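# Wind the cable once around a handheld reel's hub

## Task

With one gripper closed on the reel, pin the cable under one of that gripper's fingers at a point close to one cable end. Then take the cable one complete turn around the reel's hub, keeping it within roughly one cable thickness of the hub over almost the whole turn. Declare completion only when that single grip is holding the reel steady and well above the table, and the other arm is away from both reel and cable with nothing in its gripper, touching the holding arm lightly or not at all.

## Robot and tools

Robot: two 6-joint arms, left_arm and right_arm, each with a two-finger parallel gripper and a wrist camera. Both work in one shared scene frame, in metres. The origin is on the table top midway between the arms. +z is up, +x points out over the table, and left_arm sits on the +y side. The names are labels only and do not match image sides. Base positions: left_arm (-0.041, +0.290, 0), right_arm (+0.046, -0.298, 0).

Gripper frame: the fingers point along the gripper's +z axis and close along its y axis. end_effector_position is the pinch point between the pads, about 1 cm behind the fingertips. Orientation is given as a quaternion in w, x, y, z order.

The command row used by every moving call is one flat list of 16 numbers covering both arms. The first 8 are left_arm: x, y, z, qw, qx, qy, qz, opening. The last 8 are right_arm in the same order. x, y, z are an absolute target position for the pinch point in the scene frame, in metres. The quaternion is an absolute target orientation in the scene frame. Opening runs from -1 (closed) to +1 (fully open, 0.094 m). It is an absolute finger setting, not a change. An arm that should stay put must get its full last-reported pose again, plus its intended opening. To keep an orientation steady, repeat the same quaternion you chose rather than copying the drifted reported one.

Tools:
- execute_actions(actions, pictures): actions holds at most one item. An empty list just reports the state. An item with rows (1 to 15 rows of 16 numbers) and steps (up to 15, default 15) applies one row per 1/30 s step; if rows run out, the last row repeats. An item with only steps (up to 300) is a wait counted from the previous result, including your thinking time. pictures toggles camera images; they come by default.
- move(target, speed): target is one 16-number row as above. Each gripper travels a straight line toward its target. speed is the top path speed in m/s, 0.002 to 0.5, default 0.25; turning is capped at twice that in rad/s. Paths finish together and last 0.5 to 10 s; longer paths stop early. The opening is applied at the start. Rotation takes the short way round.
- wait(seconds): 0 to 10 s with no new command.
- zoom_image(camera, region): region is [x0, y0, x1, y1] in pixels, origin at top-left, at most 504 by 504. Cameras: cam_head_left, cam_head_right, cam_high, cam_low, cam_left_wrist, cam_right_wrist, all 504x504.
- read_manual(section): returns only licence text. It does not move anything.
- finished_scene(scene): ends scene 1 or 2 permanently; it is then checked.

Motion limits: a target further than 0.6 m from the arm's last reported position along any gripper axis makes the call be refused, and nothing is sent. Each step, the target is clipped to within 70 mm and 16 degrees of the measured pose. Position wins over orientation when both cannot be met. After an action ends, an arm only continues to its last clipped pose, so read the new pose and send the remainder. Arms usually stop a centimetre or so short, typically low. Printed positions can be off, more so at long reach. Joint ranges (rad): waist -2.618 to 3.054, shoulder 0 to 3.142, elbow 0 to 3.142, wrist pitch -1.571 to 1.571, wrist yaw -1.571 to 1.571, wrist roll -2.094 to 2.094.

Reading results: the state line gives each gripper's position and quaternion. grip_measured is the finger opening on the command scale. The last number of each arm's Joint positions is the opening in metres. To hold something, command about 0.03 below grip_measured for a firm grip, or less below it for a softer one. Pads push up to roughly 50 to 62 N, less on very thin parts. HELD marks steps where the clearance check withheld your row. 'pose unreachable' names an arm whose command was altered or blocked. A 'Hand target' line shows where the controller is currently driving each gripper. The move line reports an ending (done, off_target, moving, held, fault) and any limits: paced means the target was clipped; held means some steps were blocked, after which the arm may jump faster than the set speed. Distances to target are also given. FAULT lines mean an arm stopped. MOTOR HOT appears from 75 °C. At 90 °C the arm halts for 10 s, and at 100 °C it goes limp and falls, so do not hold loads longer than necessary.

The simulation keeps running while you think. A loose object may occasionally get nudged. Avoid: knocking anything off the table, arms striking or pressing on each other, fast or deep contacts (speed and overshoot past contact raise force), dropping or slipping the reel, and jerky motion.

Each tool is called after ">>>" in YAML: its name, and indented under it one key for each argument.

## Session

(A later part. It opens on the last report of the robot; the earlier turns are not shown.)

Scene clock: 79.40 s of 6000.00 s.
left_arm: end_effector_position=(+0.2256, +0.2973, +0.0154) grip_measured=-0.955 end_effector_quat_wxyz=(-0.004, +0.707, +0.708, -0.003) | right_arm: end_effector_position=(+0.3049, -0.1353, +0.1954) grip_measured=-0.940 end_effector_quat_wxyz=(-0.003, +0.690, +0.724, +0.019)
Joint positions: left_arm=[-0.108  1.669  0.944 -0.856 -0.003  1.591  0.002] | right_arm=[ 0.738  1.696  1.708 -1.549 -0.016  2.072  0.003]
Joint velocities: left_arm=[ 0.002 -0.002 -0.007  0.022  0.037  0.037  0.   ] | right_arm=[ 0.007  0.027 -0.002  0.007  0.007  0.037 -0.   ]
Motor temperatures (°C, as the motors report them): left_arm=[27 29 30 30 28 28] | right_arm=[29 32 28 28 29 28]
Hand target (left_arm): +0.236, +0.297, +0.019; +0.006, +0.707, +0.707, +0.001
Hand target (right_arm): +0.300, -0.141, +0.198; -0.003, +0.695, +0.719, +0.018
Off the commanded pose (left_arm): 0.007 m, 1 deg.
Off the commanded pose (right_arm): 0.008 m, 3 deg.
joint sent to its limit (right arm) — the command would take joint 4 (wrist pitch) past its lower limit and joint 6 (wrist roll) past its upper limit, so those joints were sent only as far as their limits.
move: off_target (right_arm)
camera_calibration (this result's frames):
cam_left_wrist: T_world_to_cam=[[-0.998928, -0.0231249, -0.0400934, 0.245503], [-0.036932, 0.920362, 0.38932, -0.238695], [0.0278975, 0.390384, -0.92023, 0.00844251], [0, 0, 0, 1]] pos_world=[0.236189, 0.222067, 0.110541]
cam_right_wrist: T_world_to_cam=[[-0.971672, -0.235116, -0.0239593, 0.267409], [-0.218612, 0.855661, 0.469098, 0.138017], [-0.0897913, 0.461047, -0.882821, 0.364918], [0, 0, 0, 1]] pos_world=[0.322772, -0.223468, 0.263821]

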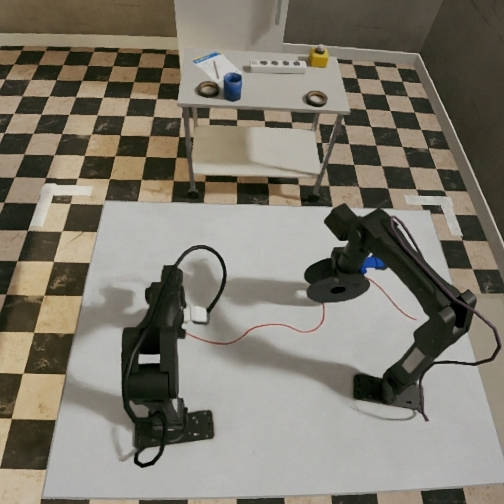

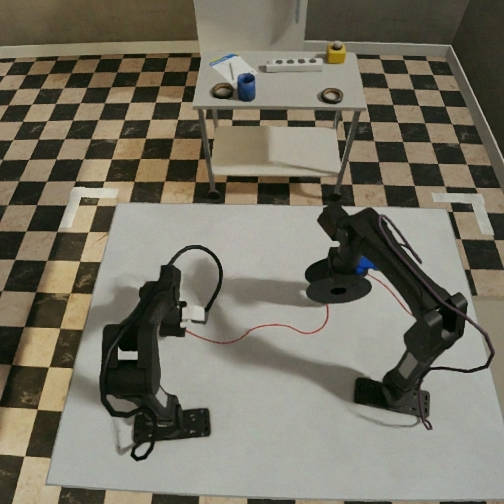

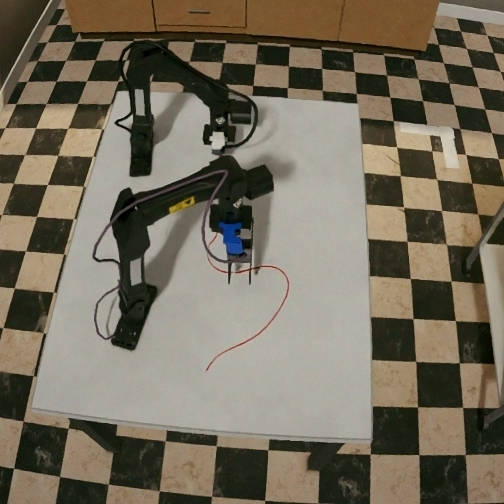

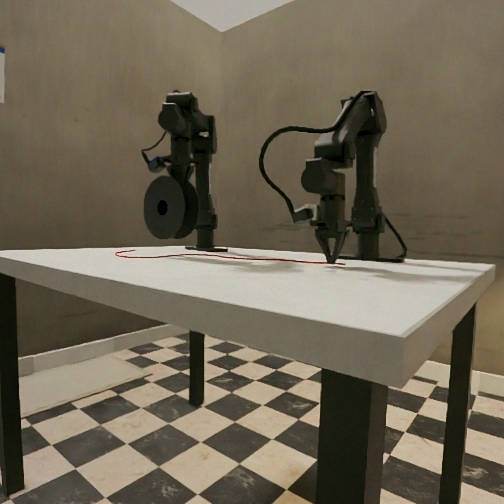

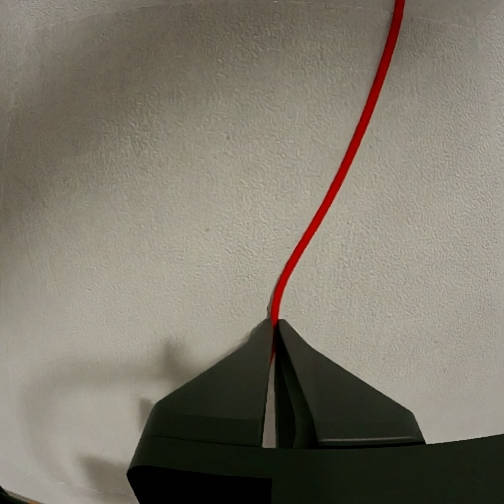

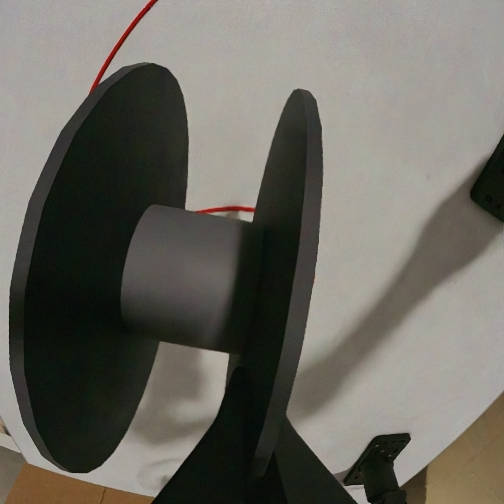

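>>> move:
  target: [0.12,0.25,0.015,0,0.5,0.866,0,-0.98,0.3,-0.14,0.2,0,0.69,0.724,0,-0.98]
  speed: 0.15

>>> move:
  target: [0.12,0.25,0.015,0,0.5,0.866,0,-0.3,0.3,-0.14,0.2,0,0.69,0.724,0,-0.98]

>>> move:
  target: [0.14,0.42,0.12,0,0.5,0.866,0,-0.3,0.25,0,0.19,0,0.5,0.866,0,-0.98]

Scene clock: 89.17 s of 6000.00 s.
left_arm: end_effector_position=(+0.1253, +0.2520, +0.0155) grip_measured=-0.955 end_effector_quat_wxyz=(+0.000, +0.499, +0.866, +0.001) | right_arm: end_effector_position=(+0.3049, -0.1353, +0.1954) grip_measured=-0.940 end_effector_quat_wxyz=(-0.003, +0.690, +0.724, +0.019)
Joint positions: left_arm=[-0.363  1.27   0.592 -0.893 -0.002  0.813  0.002] | right_arm=[ 0.738  1.696  1.708 -1.549 -0.016  2.072  0.003]
Joint velocities: left_arm=[-0.012  0.007 -0.002 -0.007 -0.007 -0.081  0.   ] | right_arm=[-0.002 -0.017  0.007 -0.007  0.051  0.066 -0.001]
Motor temperatures (°C, as the motors report them): left_arm=[27 30 31 30 28 28] | right_arm=[29 31 28 28 29 28]
Hand target (left_arm): +0.119, +0.251, +0.016; -0.002, +0.500, +0.866, -0.001
Hand target (right_arm): +0.300, -0.140, +0.199; +0.004, +0.690, +0.724, +0.018
Off the commanded pose (left_arm): 0.006 m, 0 deg.
Off the commanded pose (right_arm): 0.008 m, 2 deg.
joint sent to its limit (right arm) — the command would take joint 4 (wrist pitch) past its lower limit, so that joint was sent only as far as its limit.
After step 180, 1.43 s passed at rest.
move: done
camera_calibration (this result's frames):
cam_left_wrist: T_world_to_cam=[[-0.852929, -0.51942, -0.0521122, 0.251262], [-0.496646, 0.776658, 0.387486, -0.106941], [-0.160794, 0.356379, -0.920402, 0.0612493], [0, 0, 0, 1]] pos_world=[0.171045, 0.191739, 0.110906]
cam_right_wrist: T_world_to_cam=[[-0.971672, -0.235116, -0.0239593, 0.267409], [-0.218612, 0.855661, 0.469098, 0.138017], [-0.0897913, 0.461047, -0.882821, 0.364918], [0, 0, 0, 1]] pos_world=[0.322772, -0.223468, 0.263821]

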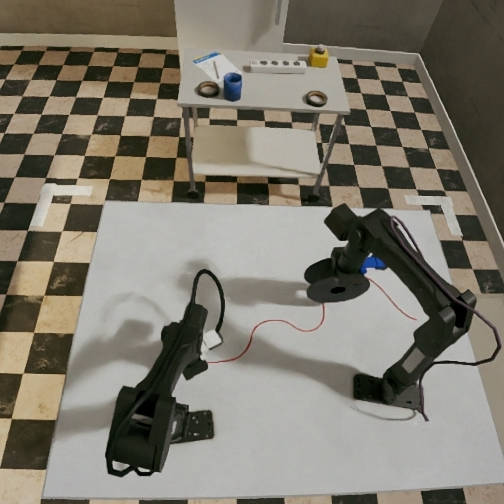

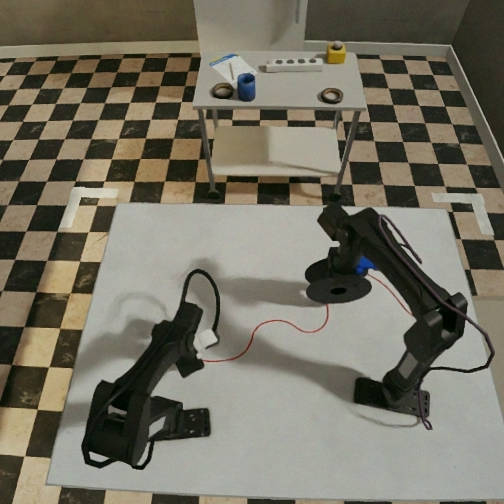

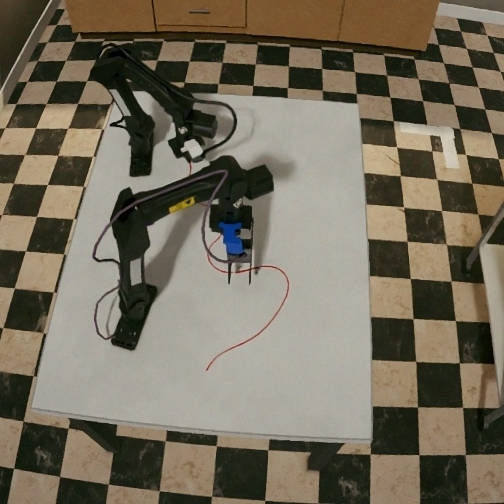

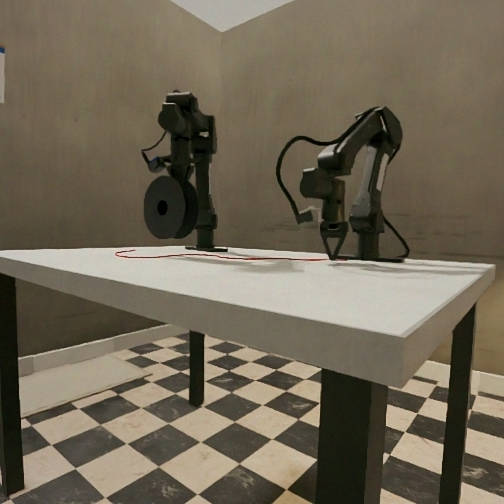

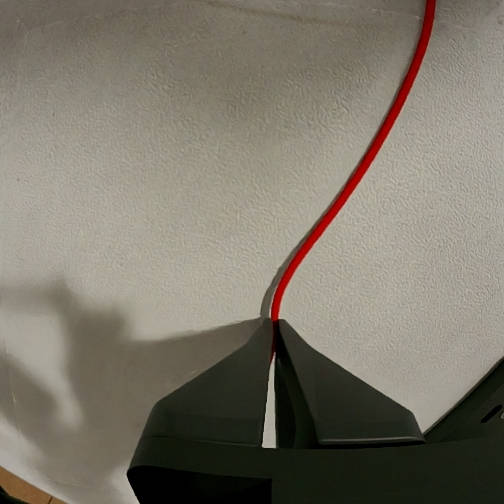

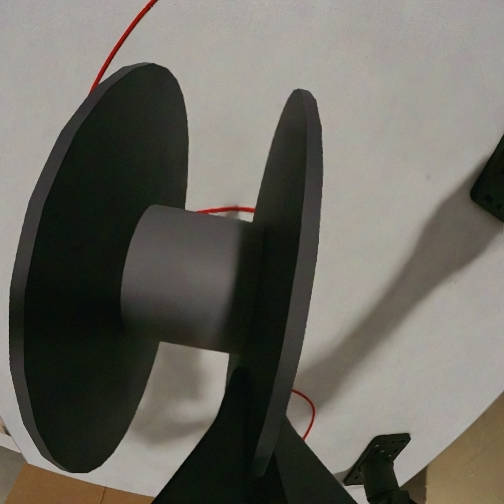

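Scene clock: 89.87 s of 6000.00 s.
left_arm: end_effector_position=(+0.1251, +0.2511, +0.0155) grip_measured=-0.303 end_effector_quat_wxyz=(+0.000, +0.498, +0.867, +0.001) | right_arm: end_effector_position=(+0.3049, -0.1353, +0.1954) grip_measured=-0.940 end_effector_quat_wxyz=(-0.003, +0.690, +0.724, +0.019)
Joint positions: left_arm=[-0.369  1.27   0.592 -0.893 -0.002  0.805  0.033] | right_arm=[ 0.738  1.696  1.708 -1.549 -0.016  2.072  0.003]
Joint velocities: left_arm=[ 0.002  0.017 -0.002 -0.022  0.066  0.007  0.001] | right_arm=[ 0.012  0.022 -0.012  0.007 -0.022 -0.081 -0.   ]
Motor temperatures (°C, as the motors report them): left_arm=[27 30 31 30 28 28] | right_arm=[29 31 28 28 29 28]
Hand target (left_arm): +0.120, +0.250, +0.015; -0.000, +0.500, +0.866, -0.000
Hand target (right_arm): +0.300, -0.140, +0.199; +0.004, +0.690, +0.724, +0.018
Off the commanded pose (left_arm): 0.005 m, 0 deg.
Off the commanded pose (right_arm): 0.008 m, 2 deg.
joint sent to its limit (right arm) — the command would take joint 4 (wrist pitch) past its lower limit, so that joint was sent only as far as its limit.
move: done
camera_calibration (this result's frames):
cam_left_wrist: T_world_to_cam=[[-0.851936, -0.521046, -0.0521195, 0.250866], [-0.498133, 0.775713, 0.387469, -0.10589], [-0.161459, 0.356061, -0.920408, 0.0617154], [0, 0, 0, 1]] pos_world=[0.170939, 0.190878, 0.110907]
cam_right_wrist: T_world_to_cam=[[-0.971672, -0.235116, -0.0239593, 0.267409], [-0.218612, 0.855661, 0.469098, 0.138017], [-0.0897913, 0.461047, -0.882821, 0.364918], [0, 0, 0, 1]] pos_world=[0.322772, -0.223468, 0.263821]

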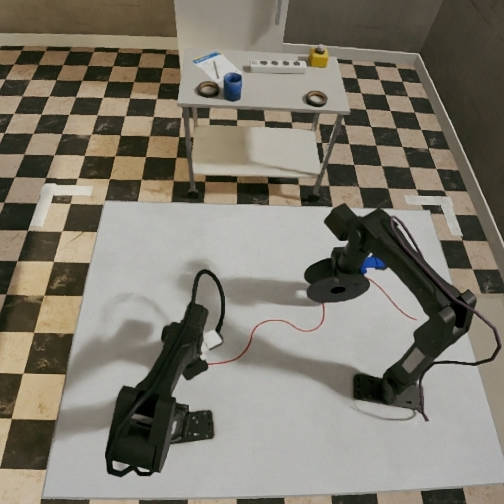

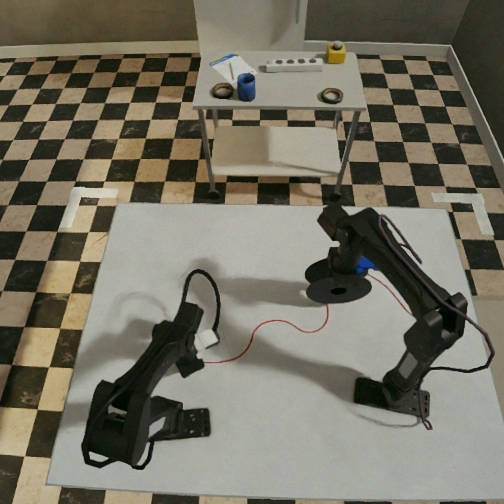

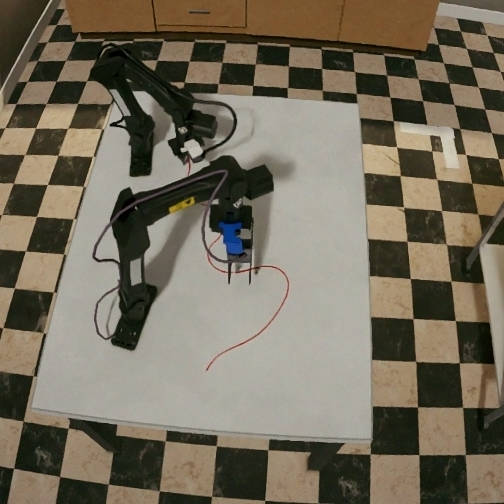

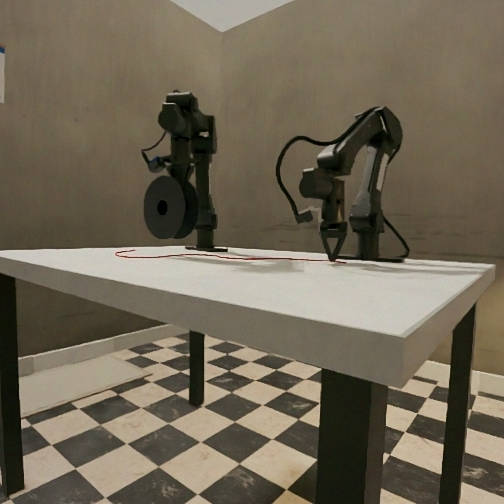

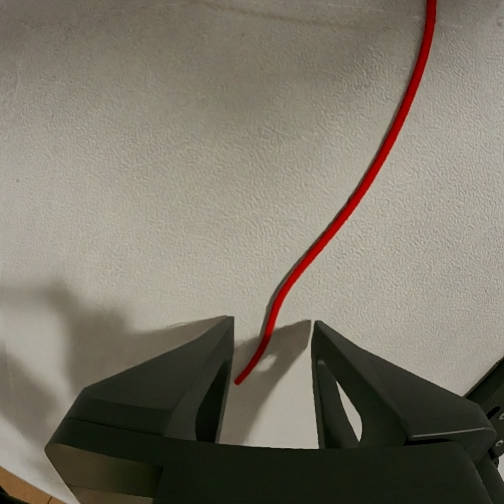

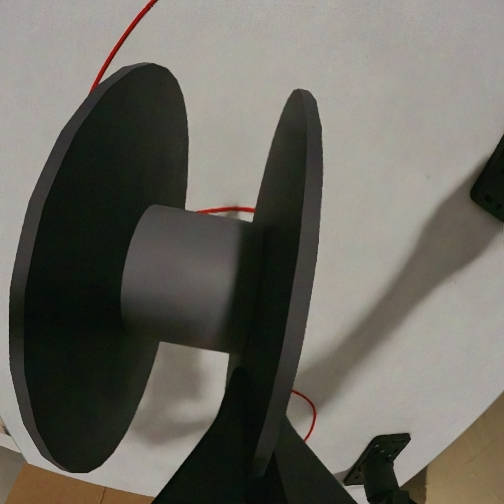

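Scene clock: 91.50 s of 6000.00 s.
left_arm: end_effector_position=(+0.1417, +0.4198, +0.1148) grip_measured=-0.303 end_effector_quat_wxyz=(-0.000, +0.500, +0.866, +0.006) | right_arm: end_effector_position=(+0.2463, -0.0013, +0.1832) grip_measured=-0.939 end_effector_quat_wxyz=(-0.008, +0.503, +0.864, +0.018)
Joint positions: left_arm=[ 0.48   1.378  1.08  -1.262 -0.005  1.658  0.033] | right_arm=[ 1.155  1.9    1.912 -1.549 -0.019  2.021  0.003]
Joint velocities: left_arm=[-0.002 -0.012 -0.007  0.007  0.022 -0.066 -0.   ] | right_arm=[-0.007 -0.007 -0.002  0.066  0.022  0.007 -0.   ]
Motor temperatures (°C, as the motors report them): left_arm=[27 30 31 30 28 28] | right_arm=[29 31 28 28 29 28]
Hand target (left_arm): +0.144, +0.422, +0.120; +0.005, +0.500, +0.866, +0.003
Hand target (right_arm): +0.249, +0.001, +0.190; -0.003, +0.500, +0.866, +0.027
Off the commanded pose (left_arm): 0.005 m, 1 deg.
Off the commanded pose (right_arm): 0.008 m, 2 deg.
joint sent to its limit (right arm) — the command would take joint 4 (wrist pitch) past its lower limit, so that joint was sent only as far as its limit.
move: done
camera_calibration (this result's frames):
cam_left_wrist: T_world_to_cam=[[-0.853836, -0.516994, -0.0606676, 0.357601], [-0.49671, 0.774332, 0.392033, -0.267138], [-0.155702, 0.364866, -0.917949, 0.0908944], [0, 0, 0, 1]] pos_world=[0.186795, 0.358567, 0.209858]
cam_right_wrist: T_world_to_cam=[[-0.761301, -0.647941, -0.0243485, 0.189488], [-0.580516, 0.664389, 0.470732, 0.104828], [-0.28883, 0.372503, -0.88194, 0.335846], [0, 0, 0, 1]] pos_world=[0.302114, -0.0719737, 0.251464]

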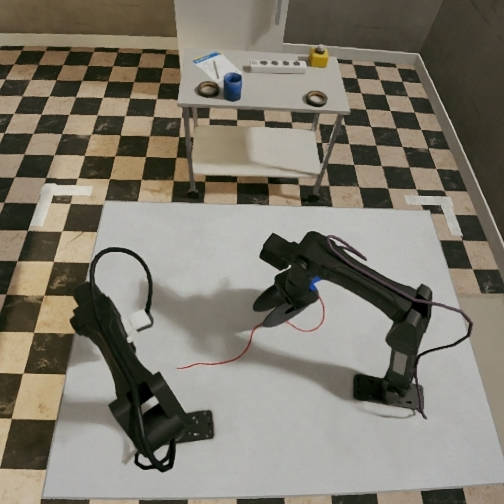

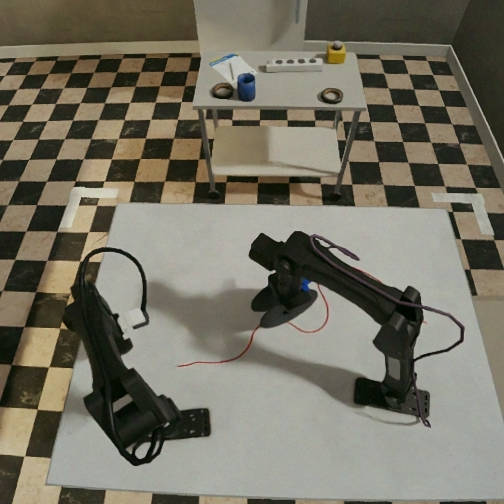

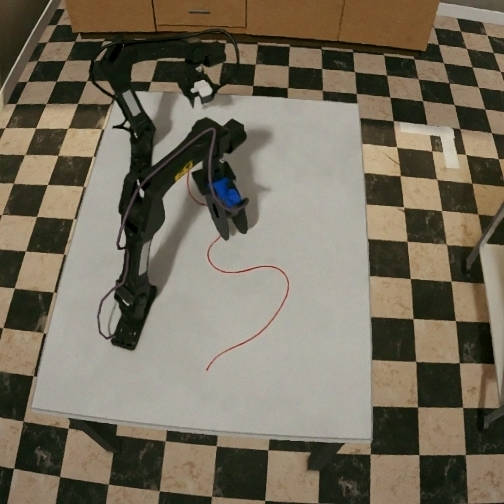

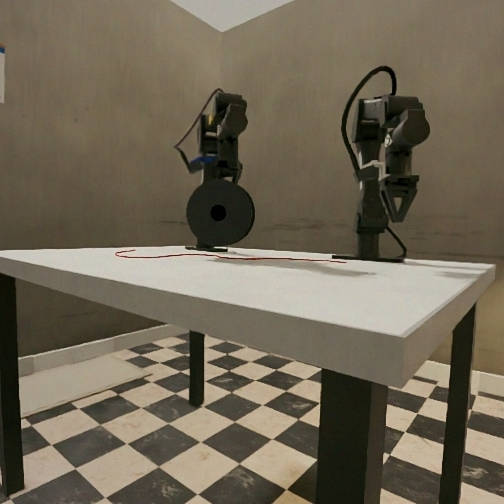

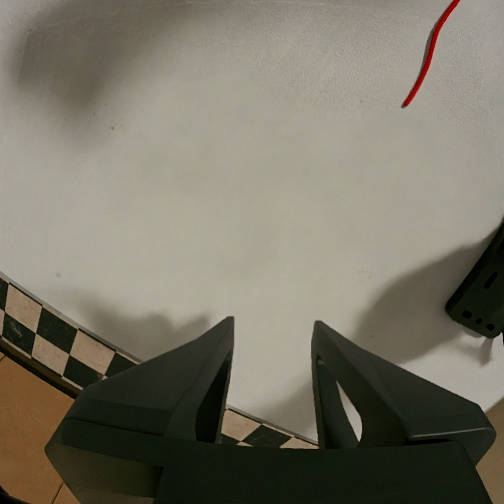

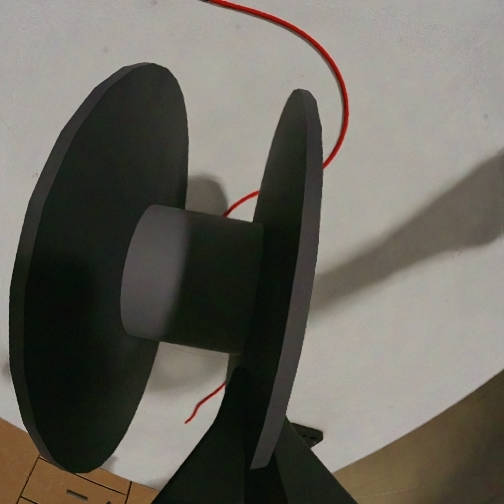

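>>> move:
  target: [0.14,0.42,0.12,0,0.5,0.866,0,-0.3,0.185,0.06,0.175,0,0.259,0.966,0,-0.98]
  speed: 0.15

>>> zoom_image:
  camera: "cam_head_left"
  region: [160, 250, 340, 400]

Scene clock: 98.63 s of 6000.00 s.
left_arm: end_effector_position=(+0.1393, +0.4181, +0.1148) grip_measured=-0.303 end_effector_quat_wxyz=(-0.002, +0.502, +0.865, +0.001) | right_arm: end_effector_position=(+0.1831, +0.0568, +0.1688) grip_measured=-0.939 end_effector_quat_wxyz=(-0.009, +0.267, +0.964, +0.009)
Joint positions: left_arm=[ 0.48   1.378  1.08  -1.274 -0.005  1.661  0.033] | right_arm=[ 1.38   2.005  2.001 -1.55  -0.019  1.731  0.003]
Joint velocities: left_arm=[-0.017  0.002 -0.007  0.007 -0.007 -0.037 -0.002] | right_arm=[ 0.002 -0.012 -0.012  0.051 -0.081 -0.022  0.001]
Motor temperatures (°C, as the motors report them): left_arm=[27 30 31 30 28 28] | right_arm=[29 31 29 28 29 28]
Hand target (left_arm): +0.140, +0.420, +0.120; +0.000, +0.500, +0.866, +0.000
Hand target (right_arm): +0.185, +0.060, +0.175; -0.002, +0.259, +0.966, +0.017
Off the commanded pose (left_arm): 0.006 m, 0 deg.
Off the commanded pose (right_arm): 0.007 m, 2 deg.
joint sent to its limit (right arm) — the command would take joint 4 (wrist pitch) past its lower limit, so that joint was sent only as far as its limit.
move: done
camera_calibration (this result's frames):
cam_left_wrist: T_world_to_cam=[[-0.855932, -0.514772, -0.0488952, 0.352688], [-0.49062, 0.778614, 0.391219, -0.269508], [-0.163318, 0.358845, -0.918998, 0.0948459], [0, 0, 0, 1]] pos_world=[0.185141, 0.357361, 0.209844]
cam_right_wrist: T_world_to_cam=[[-0.343118, -0.939191, -0.0138182, 0.116793], [-0.83463, 0.298103, 0.463171, 0.104901], [-0.430887, 0.170455, -0.886161, 0.321512], [0, 0, 0, 1]] pos_world=[0.266162, 0.0236163, 0.237938]

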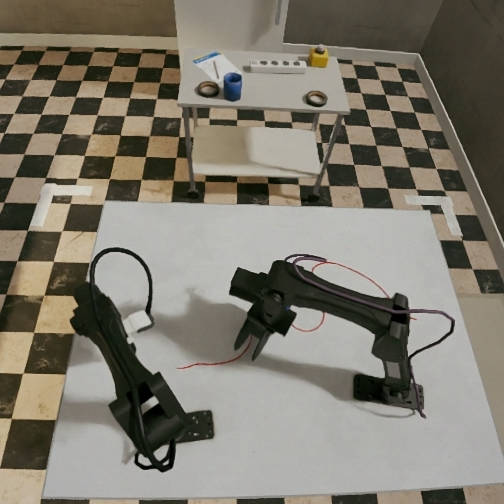

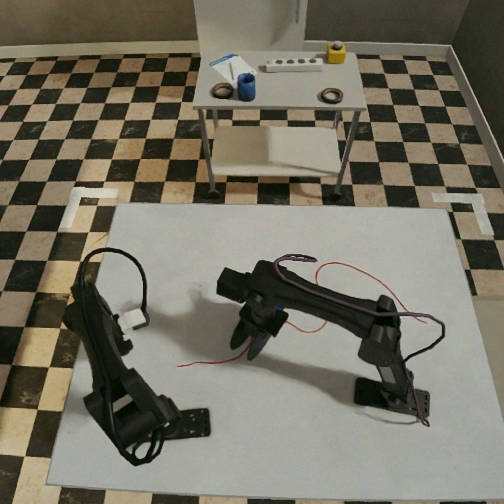

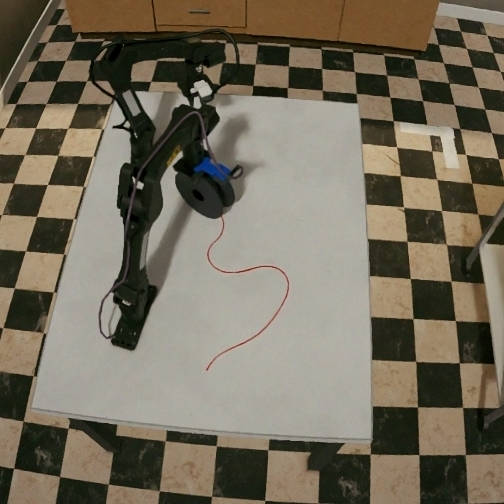

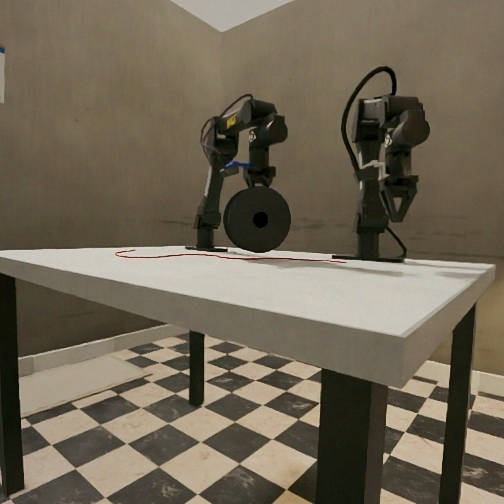

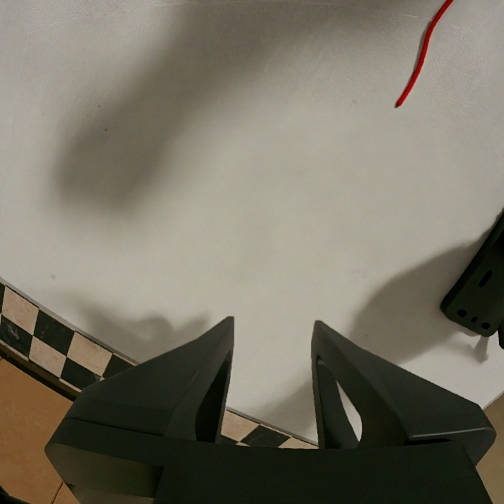

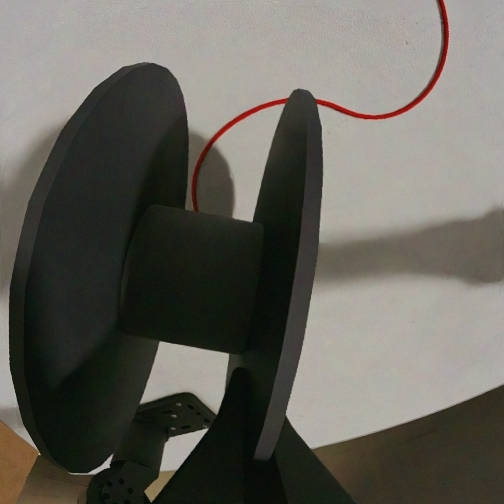

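Region (160, 250, 340, 400) of cam_head_left's 504x504 image, scaled by 2.800, with more detail than that image has.

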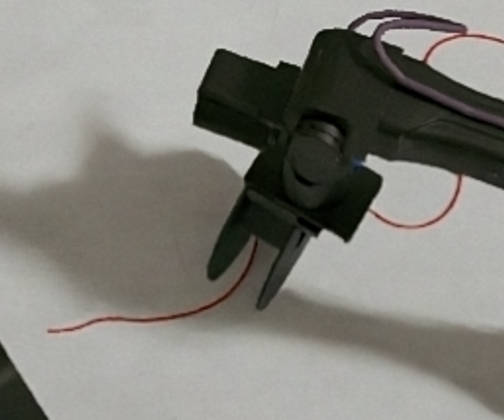

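>>> move:
  target: [0.14,0.42,0.12,0,0.5,0.866,0,-0.3,0.185,0.06,0.152,0,0.259,0.966,0,-0.98]
  speed: 0.04

>>> execute_actions:
  actions:
    - {"rows":[[0.14,0.42,0.12,0,0.5,0.866,0,-0.3,0.185,0.06,0.152,0,0.259,0.966,0,-0.4]],"steps":12}
  pictures: false

>>> move:
  target: [0.14,0.42,0.12,0,0.5,0.866,0,-0.3,0.185,0.055,0.21,0,0.259,0.966,0,-0.4]
  speed: 0.15

>>> move:
  target: [0.14,0.42,0.12,0,0.5,0.866,0,-0.3,0.27,-0.36,0.16,0,-0.26,0.966,0,0.2]
  speed: 0.35

Scene clock: 105.43 s of 6000.00 s.
left_arm: end_effector_position=(+0.1392, +0.4180, +0.1148) grip_measured=-0.303 end_effector_quat_wxyz=(-0.002, +0.502, +0.865, +0.001) | right_arm: end_effector_position=(+0.1846, +0.0607, +0.1543) grip_measured=-0.939 end_effector_quat_wxyz=(-0.009, +0.265, +0.964, +0.002)
Joint positions: left_arm=[ 0.48   1.378  1.08  -1.274 -0.005  1.661  0.033] | right_arm=[ 1.38   2.027  1.974 -1.516 -0.019  1.729  0.003]
Joint velocities: left_arm=[-0.007 -0.002 -0.012 -0.081  0.081 -0.037 -0.001] | right_arm=[-0.002 -0.002  0.002  0.022 -0.007 -0.037 -0.001]
Motor temperatures (°C, as the motors report them): left_arm=[27 30 31 30 28 28] | right_arm=[29 31 29 28 29 28]
Hand target (left_arm): +0.140, +0.420, +0.120; +0.000, +0.500, +0.866, +0.000
Hand target (right_arm): +0.185, +0.060, +0.152; -0.000, +0.259, +0.966, -0.000
Off the commanded pose (left_arm): 0.006 m, 0 deg.
Off the commanded pose (right_arm): 0.002 m, 1 deg.
move: done
camera_calibration (this result's frames):
cam_left_wrist: T_world_to_cam=[[-0.855947, -0.514782, -0.048515, 0.352557], [-0.490498, 0.7787, 0.391202, -0.269555], [-0.163605, 0.358645, -0.919025, 0.09498], [0, 0, 0, 1]] pos_world=[0.185093, 0.357328, 0.209844]
cam_right_wrist: T_world_to_cam=[[-0.340644, -0.940192, 0.00100172, 0.118072], [-0.832898, 0.302264, 0.463591, 0.111154], [-0.436167, 0.157085, -0.886049, 0.310359], [0, 0, 0, 1]] pos_world=[0.268169, 0.0286598, 0.223345]

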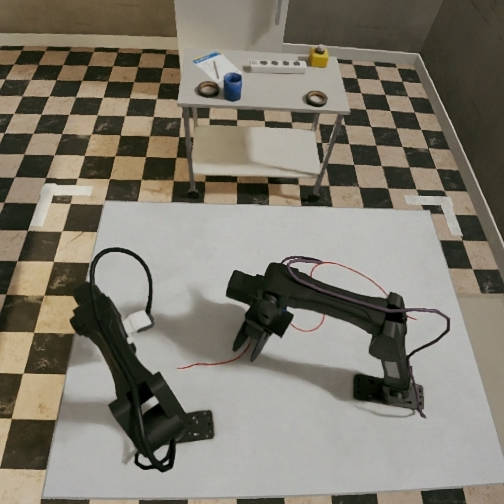

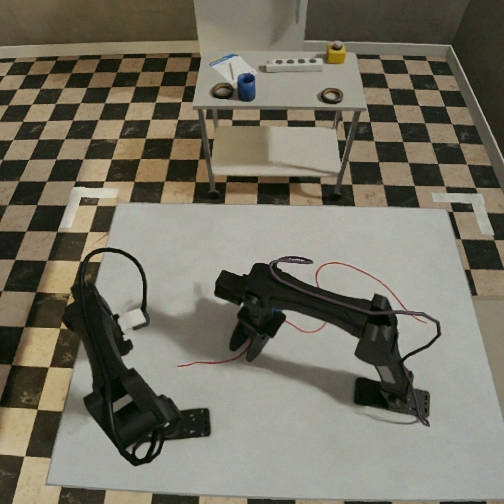

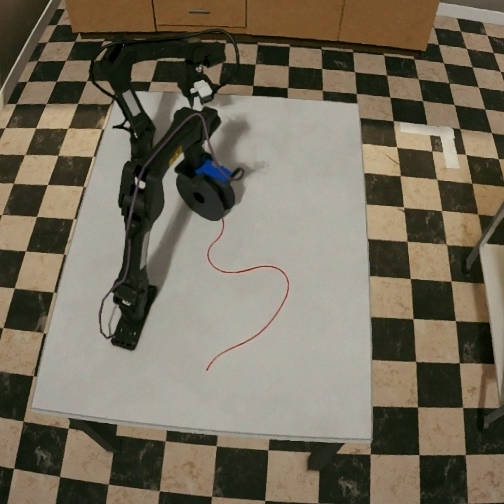

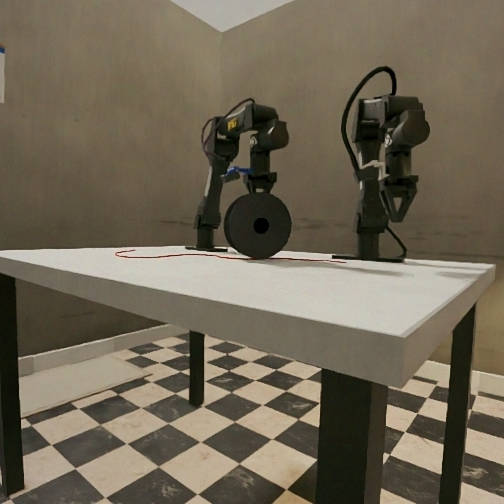

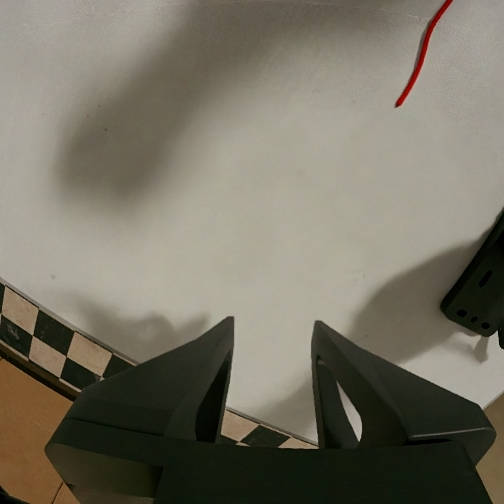

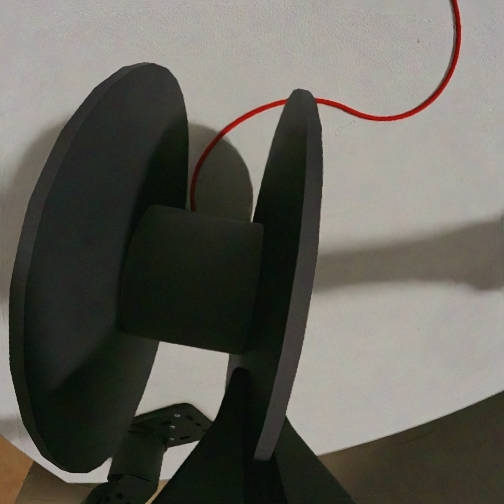

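Scene clock: 105.83 s of 6000.00 s.
left_arm: end_effector_position=(+0.1392, +0.4180, +0.1148) grip_measured=-0.303 end_effector_quat_wxyz=(-0.002, +0.502, +0.865, +0.001) | right_arm: end_effector_position=(+0.1850, +0.0615, +0.1543) grip_measured=-0.403 end_effector_quat_wxyz=(-0.009, +0.265, +0.964, +0.004)
Joint positions: left_arm=[ 0.48   1.378  1.08  -1.274 -0.005  1.661  0.033] | right_arm=[ 1.38   2.027  1.974 -1.513 -0.019  1.728  0.028]
Joint velocities: left_arm=[-0.012 -0.022  0.012 -0.007  0.022 -0.037 -0.   ] | right_arm=[-0.002  0.012  0.007 -0.007 -0.051 -0.051 -0.   ]
Motor temperatures (°C, as the motors report them): left_arm=[27 30 31 30 28 28] | right_arm=[29 31 29 28 29 28]
Hand target (left_arm): +0.140, +0.420, +0.120; +0.000, +0.500, +0.866, +0.000
Hand target (right_arm): +0.185, +0.060, +0.152; -0.000, +0.259, +0.966, -0.000
Off the commanded pose (left_arm): 0.006 m, 0 deg.
Off the commanded pose (right_arm): 0.003 m, 1 deg.
Steps of this call (steps 1 to 12: all 12 steps of this action). Readings (end_effector_position):
1: left_arm (+0.1392, +0.4180, +0.1148) | right_arm (+0.1847, +0.0608, +0.1543)
2: left_arm (+0.1392, +0.4180, +0.1148) | right_arm (+0.1847, +0.0609, +0.1543)
4: left_arm (+0.1392, +0.4180, +0.1148) | right_arm (+0.1848, +0.0611, +0.1543)
8: left_arm (+0.1392, +0.4180, +0.1148) | right_arm (+0.1849, +0.0614, +0.1543)
12: the state above

Scene clock: 106.90 s of 6000.00 s.
left_arm: end_effector_position=(+0.1392, +0.4180, +0.1148) grip_measured=-0.303 end_effector_quat_wxyz=(-0.002, +0.502, +0.865, +0.001) | right_arm: end_effector_position=(+0.1830, +0.0565, +0.2046) grip_measured=-0.403 end_effector_quat_wxyz=(-0.002, +0.264, +0.962, +0.065)
Joint positions: left_arm=[ 0.48   1.378  1.08  -1.274 -0.005  1.661  0.033] | right_arm=[ 1.38   1.921  2.022 -1.543 -0.019  1.728  0.028]
Joint velocities: left_arm=[-0.002 -0.002 -0.007  0.007  0.022  0.066  0.001] | right_arm=[ 0.012  0.002 -0.007 -0.051  0.037 -0.051  0.001]
Motor temperatures (°C, as the motors report them): left_arm=[27 30 31 30 28 28] | right_arm=[29 32 29 28 29 28]
Hand target (left_arm): +0.140, +0.420, +0.120; +0.000, +0.500, +0.866, +0.000
Hand target (right_arm): +0.185, +0.054, +0.210; +0.006, +0.260, +0.963, +0.066
Off the commanded pose (left_arm): 0.006 m, 0 deg.
Off the commanded pose (right_arm): 0.006 m, 7 deg.
joint sent to its limit (right arm) — the command would take joint 4 (wrist pitch) past its lower limit, so that joint was sent only as far as its limit.
move: off_target (right_arm)
camera_calibration (this result's frames):
cam_left_wrist: T_world_to_cam=[[-0.855947, -0.514782, -0.048515, 0.352557], [-0.490498, 0.7787, 0.391202, -0.269555], [-0.163605, 0.358645, -0.919025, 0.09498], [0, 0, 0, 1]] pos_world=[0.185093, 0.357328, 0.209844]
cam_right_wrist: T_world_to_cam=[[-0.337009, -0.933131, -0.125266, 0.138353], [-0.85473, 0.247438, 0.456302, 0.0962928], [-0.394794, 0.260846, -0.880964, 0.340391], [0, 0, 0, 1]] pos_world=[0.263315, 0.016485, 0.273265]

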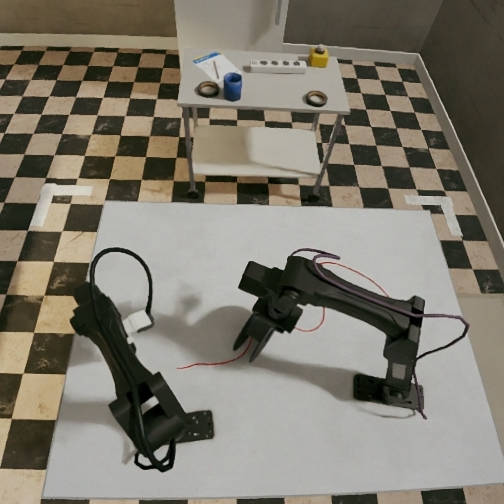

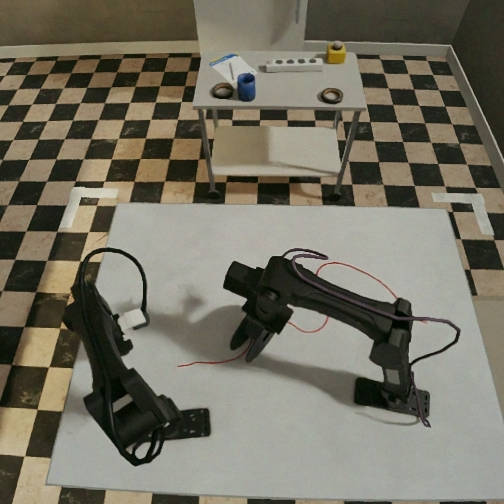

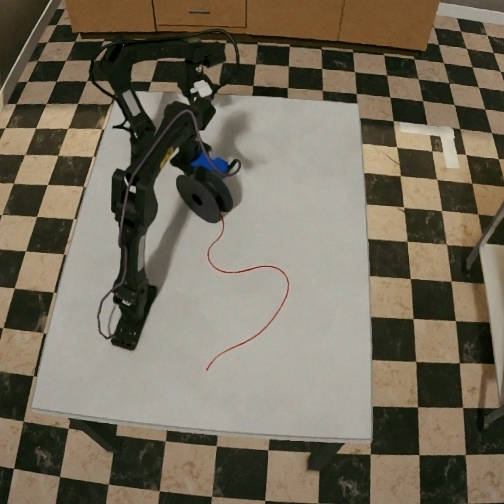

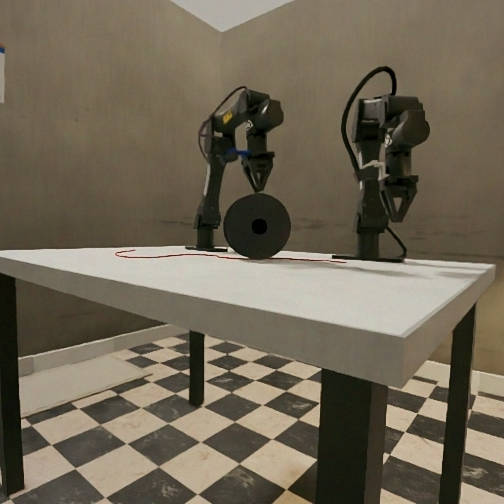

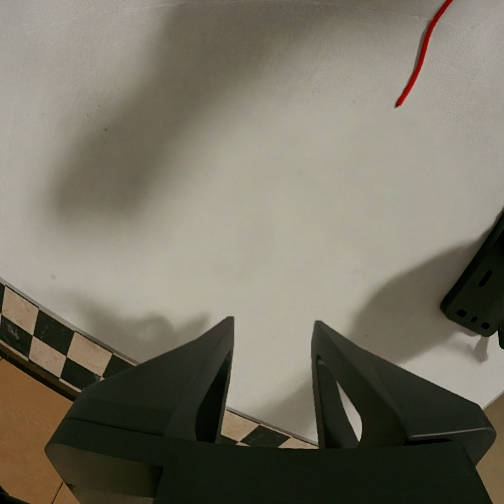

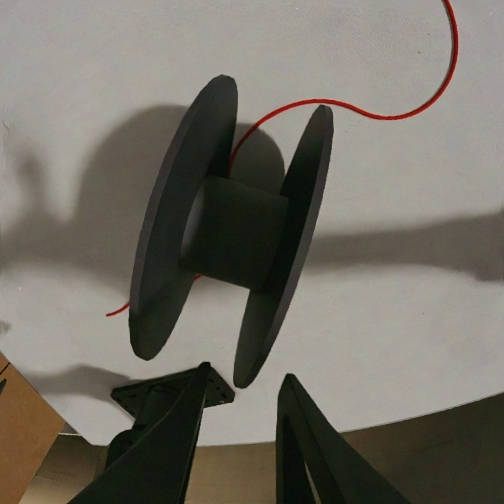

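Scene clock: 109.27 s of 6000.00 s.
left_arm: end_effector_position=(+0.1392, +0.4180, +0.1148) grip_measured=-0.303 end_effector_quat_wxyz=(-0.002, +0.502, +0.865, +0.001) | right_arm: end_effector_position=(+0.2638, -0.3620, +0.1545) grip_measured=+0.197 end_effector_quat_wxyz=(-0.014, -0.260, +0.965, -0.020)
Joint positions: left_arm=[ 0.48   1.378  1.08  -1.274 -0.005  1.661  0.033] | right_arm=[-0.063  1.405  1.259 -1.429  0.049 -0.778  0.056]
Joint velocities: left_arm=[-0.007  0.002 -0.002 -0.007 -0.022 -0.022  0.   ] | right_arm=[ 0.007 -0.002 -0.007  0.022  0.007 -0.037  0.001]
Motor temperatures (°C, as the motors report them): left_arm=[27 30 31 30 28 28] | right_arm=[29 31 29 28 29 28]
Hand target (left_arm): +0.140, +0.420, +0.120; +0.000, +0.500, +0.866, +0.000
Hand target (right_arm): +0.271, -0.363, +0.158; -0.000, -0.260, +0.965, -0.018
Off the commanded pose (left_arm): 0.006 m, 0 deg.
Off the commanded pose (right_arm): 0.009 m, 3 deg.
move: off_target (right_arm)
camera_calibration (this result's frames):
cam_left_wrist: T_world_to_cam=[[-0.855947, -0.514782, -0.048515, 0.352557], [-0.490498, 0.7787, 0.391202, -0.269555], [-0.163605, 0.358645, -0.919025, 0.09498], [0, 0, 0, 1]] pos_world=[0.185093, 0.357328, 0.209844]
cam_right_wrist: T_world_to_cam=[[0.656613, -0.753695, 0.028331, -0.452133], [-0.668641, -0.564313, 0.484222, -0.0554597], [-0.348968, -0.33689, -0.874486, 0.207901], [0, 0, 0, 1]] pos_world=[0.332344, -0.302027, 0.22147]

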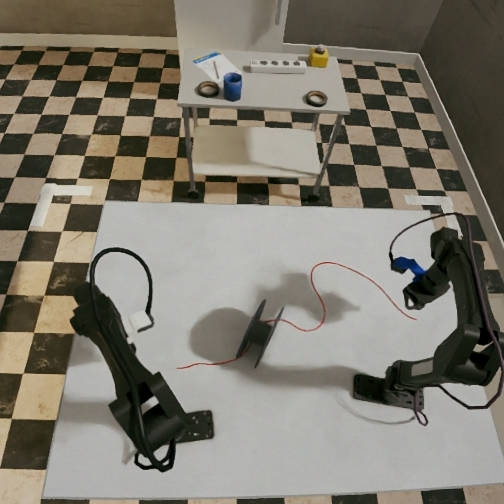

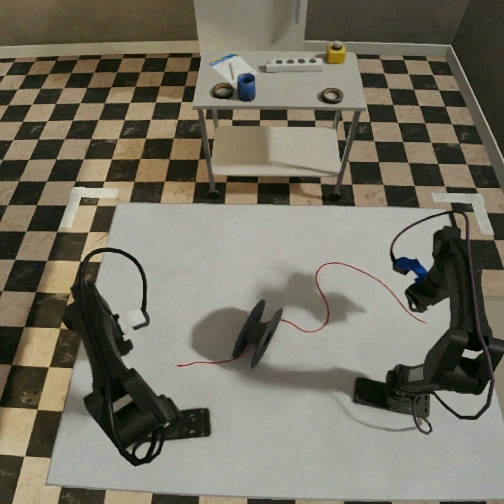

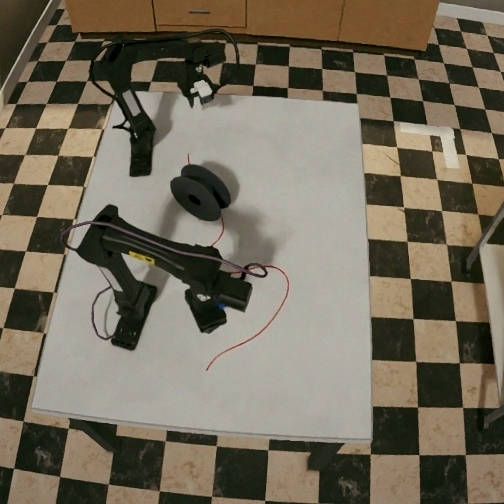

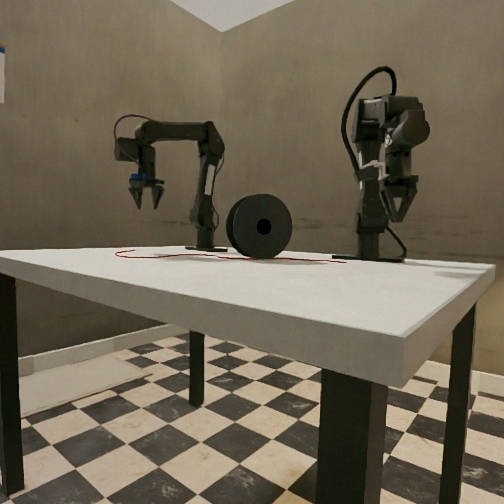

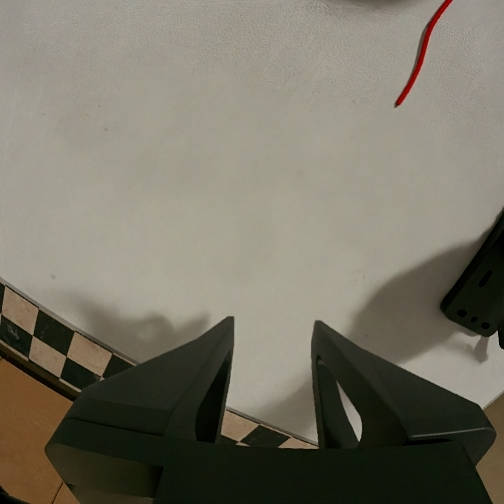

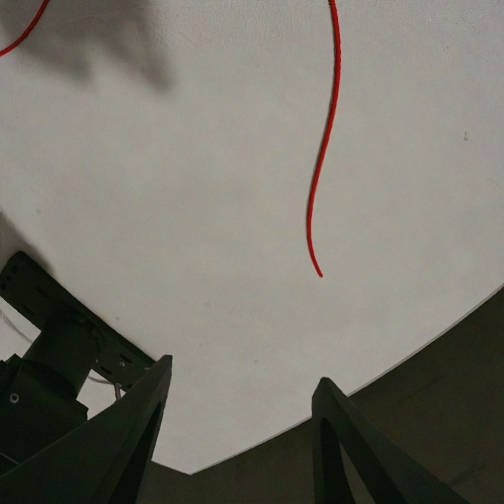

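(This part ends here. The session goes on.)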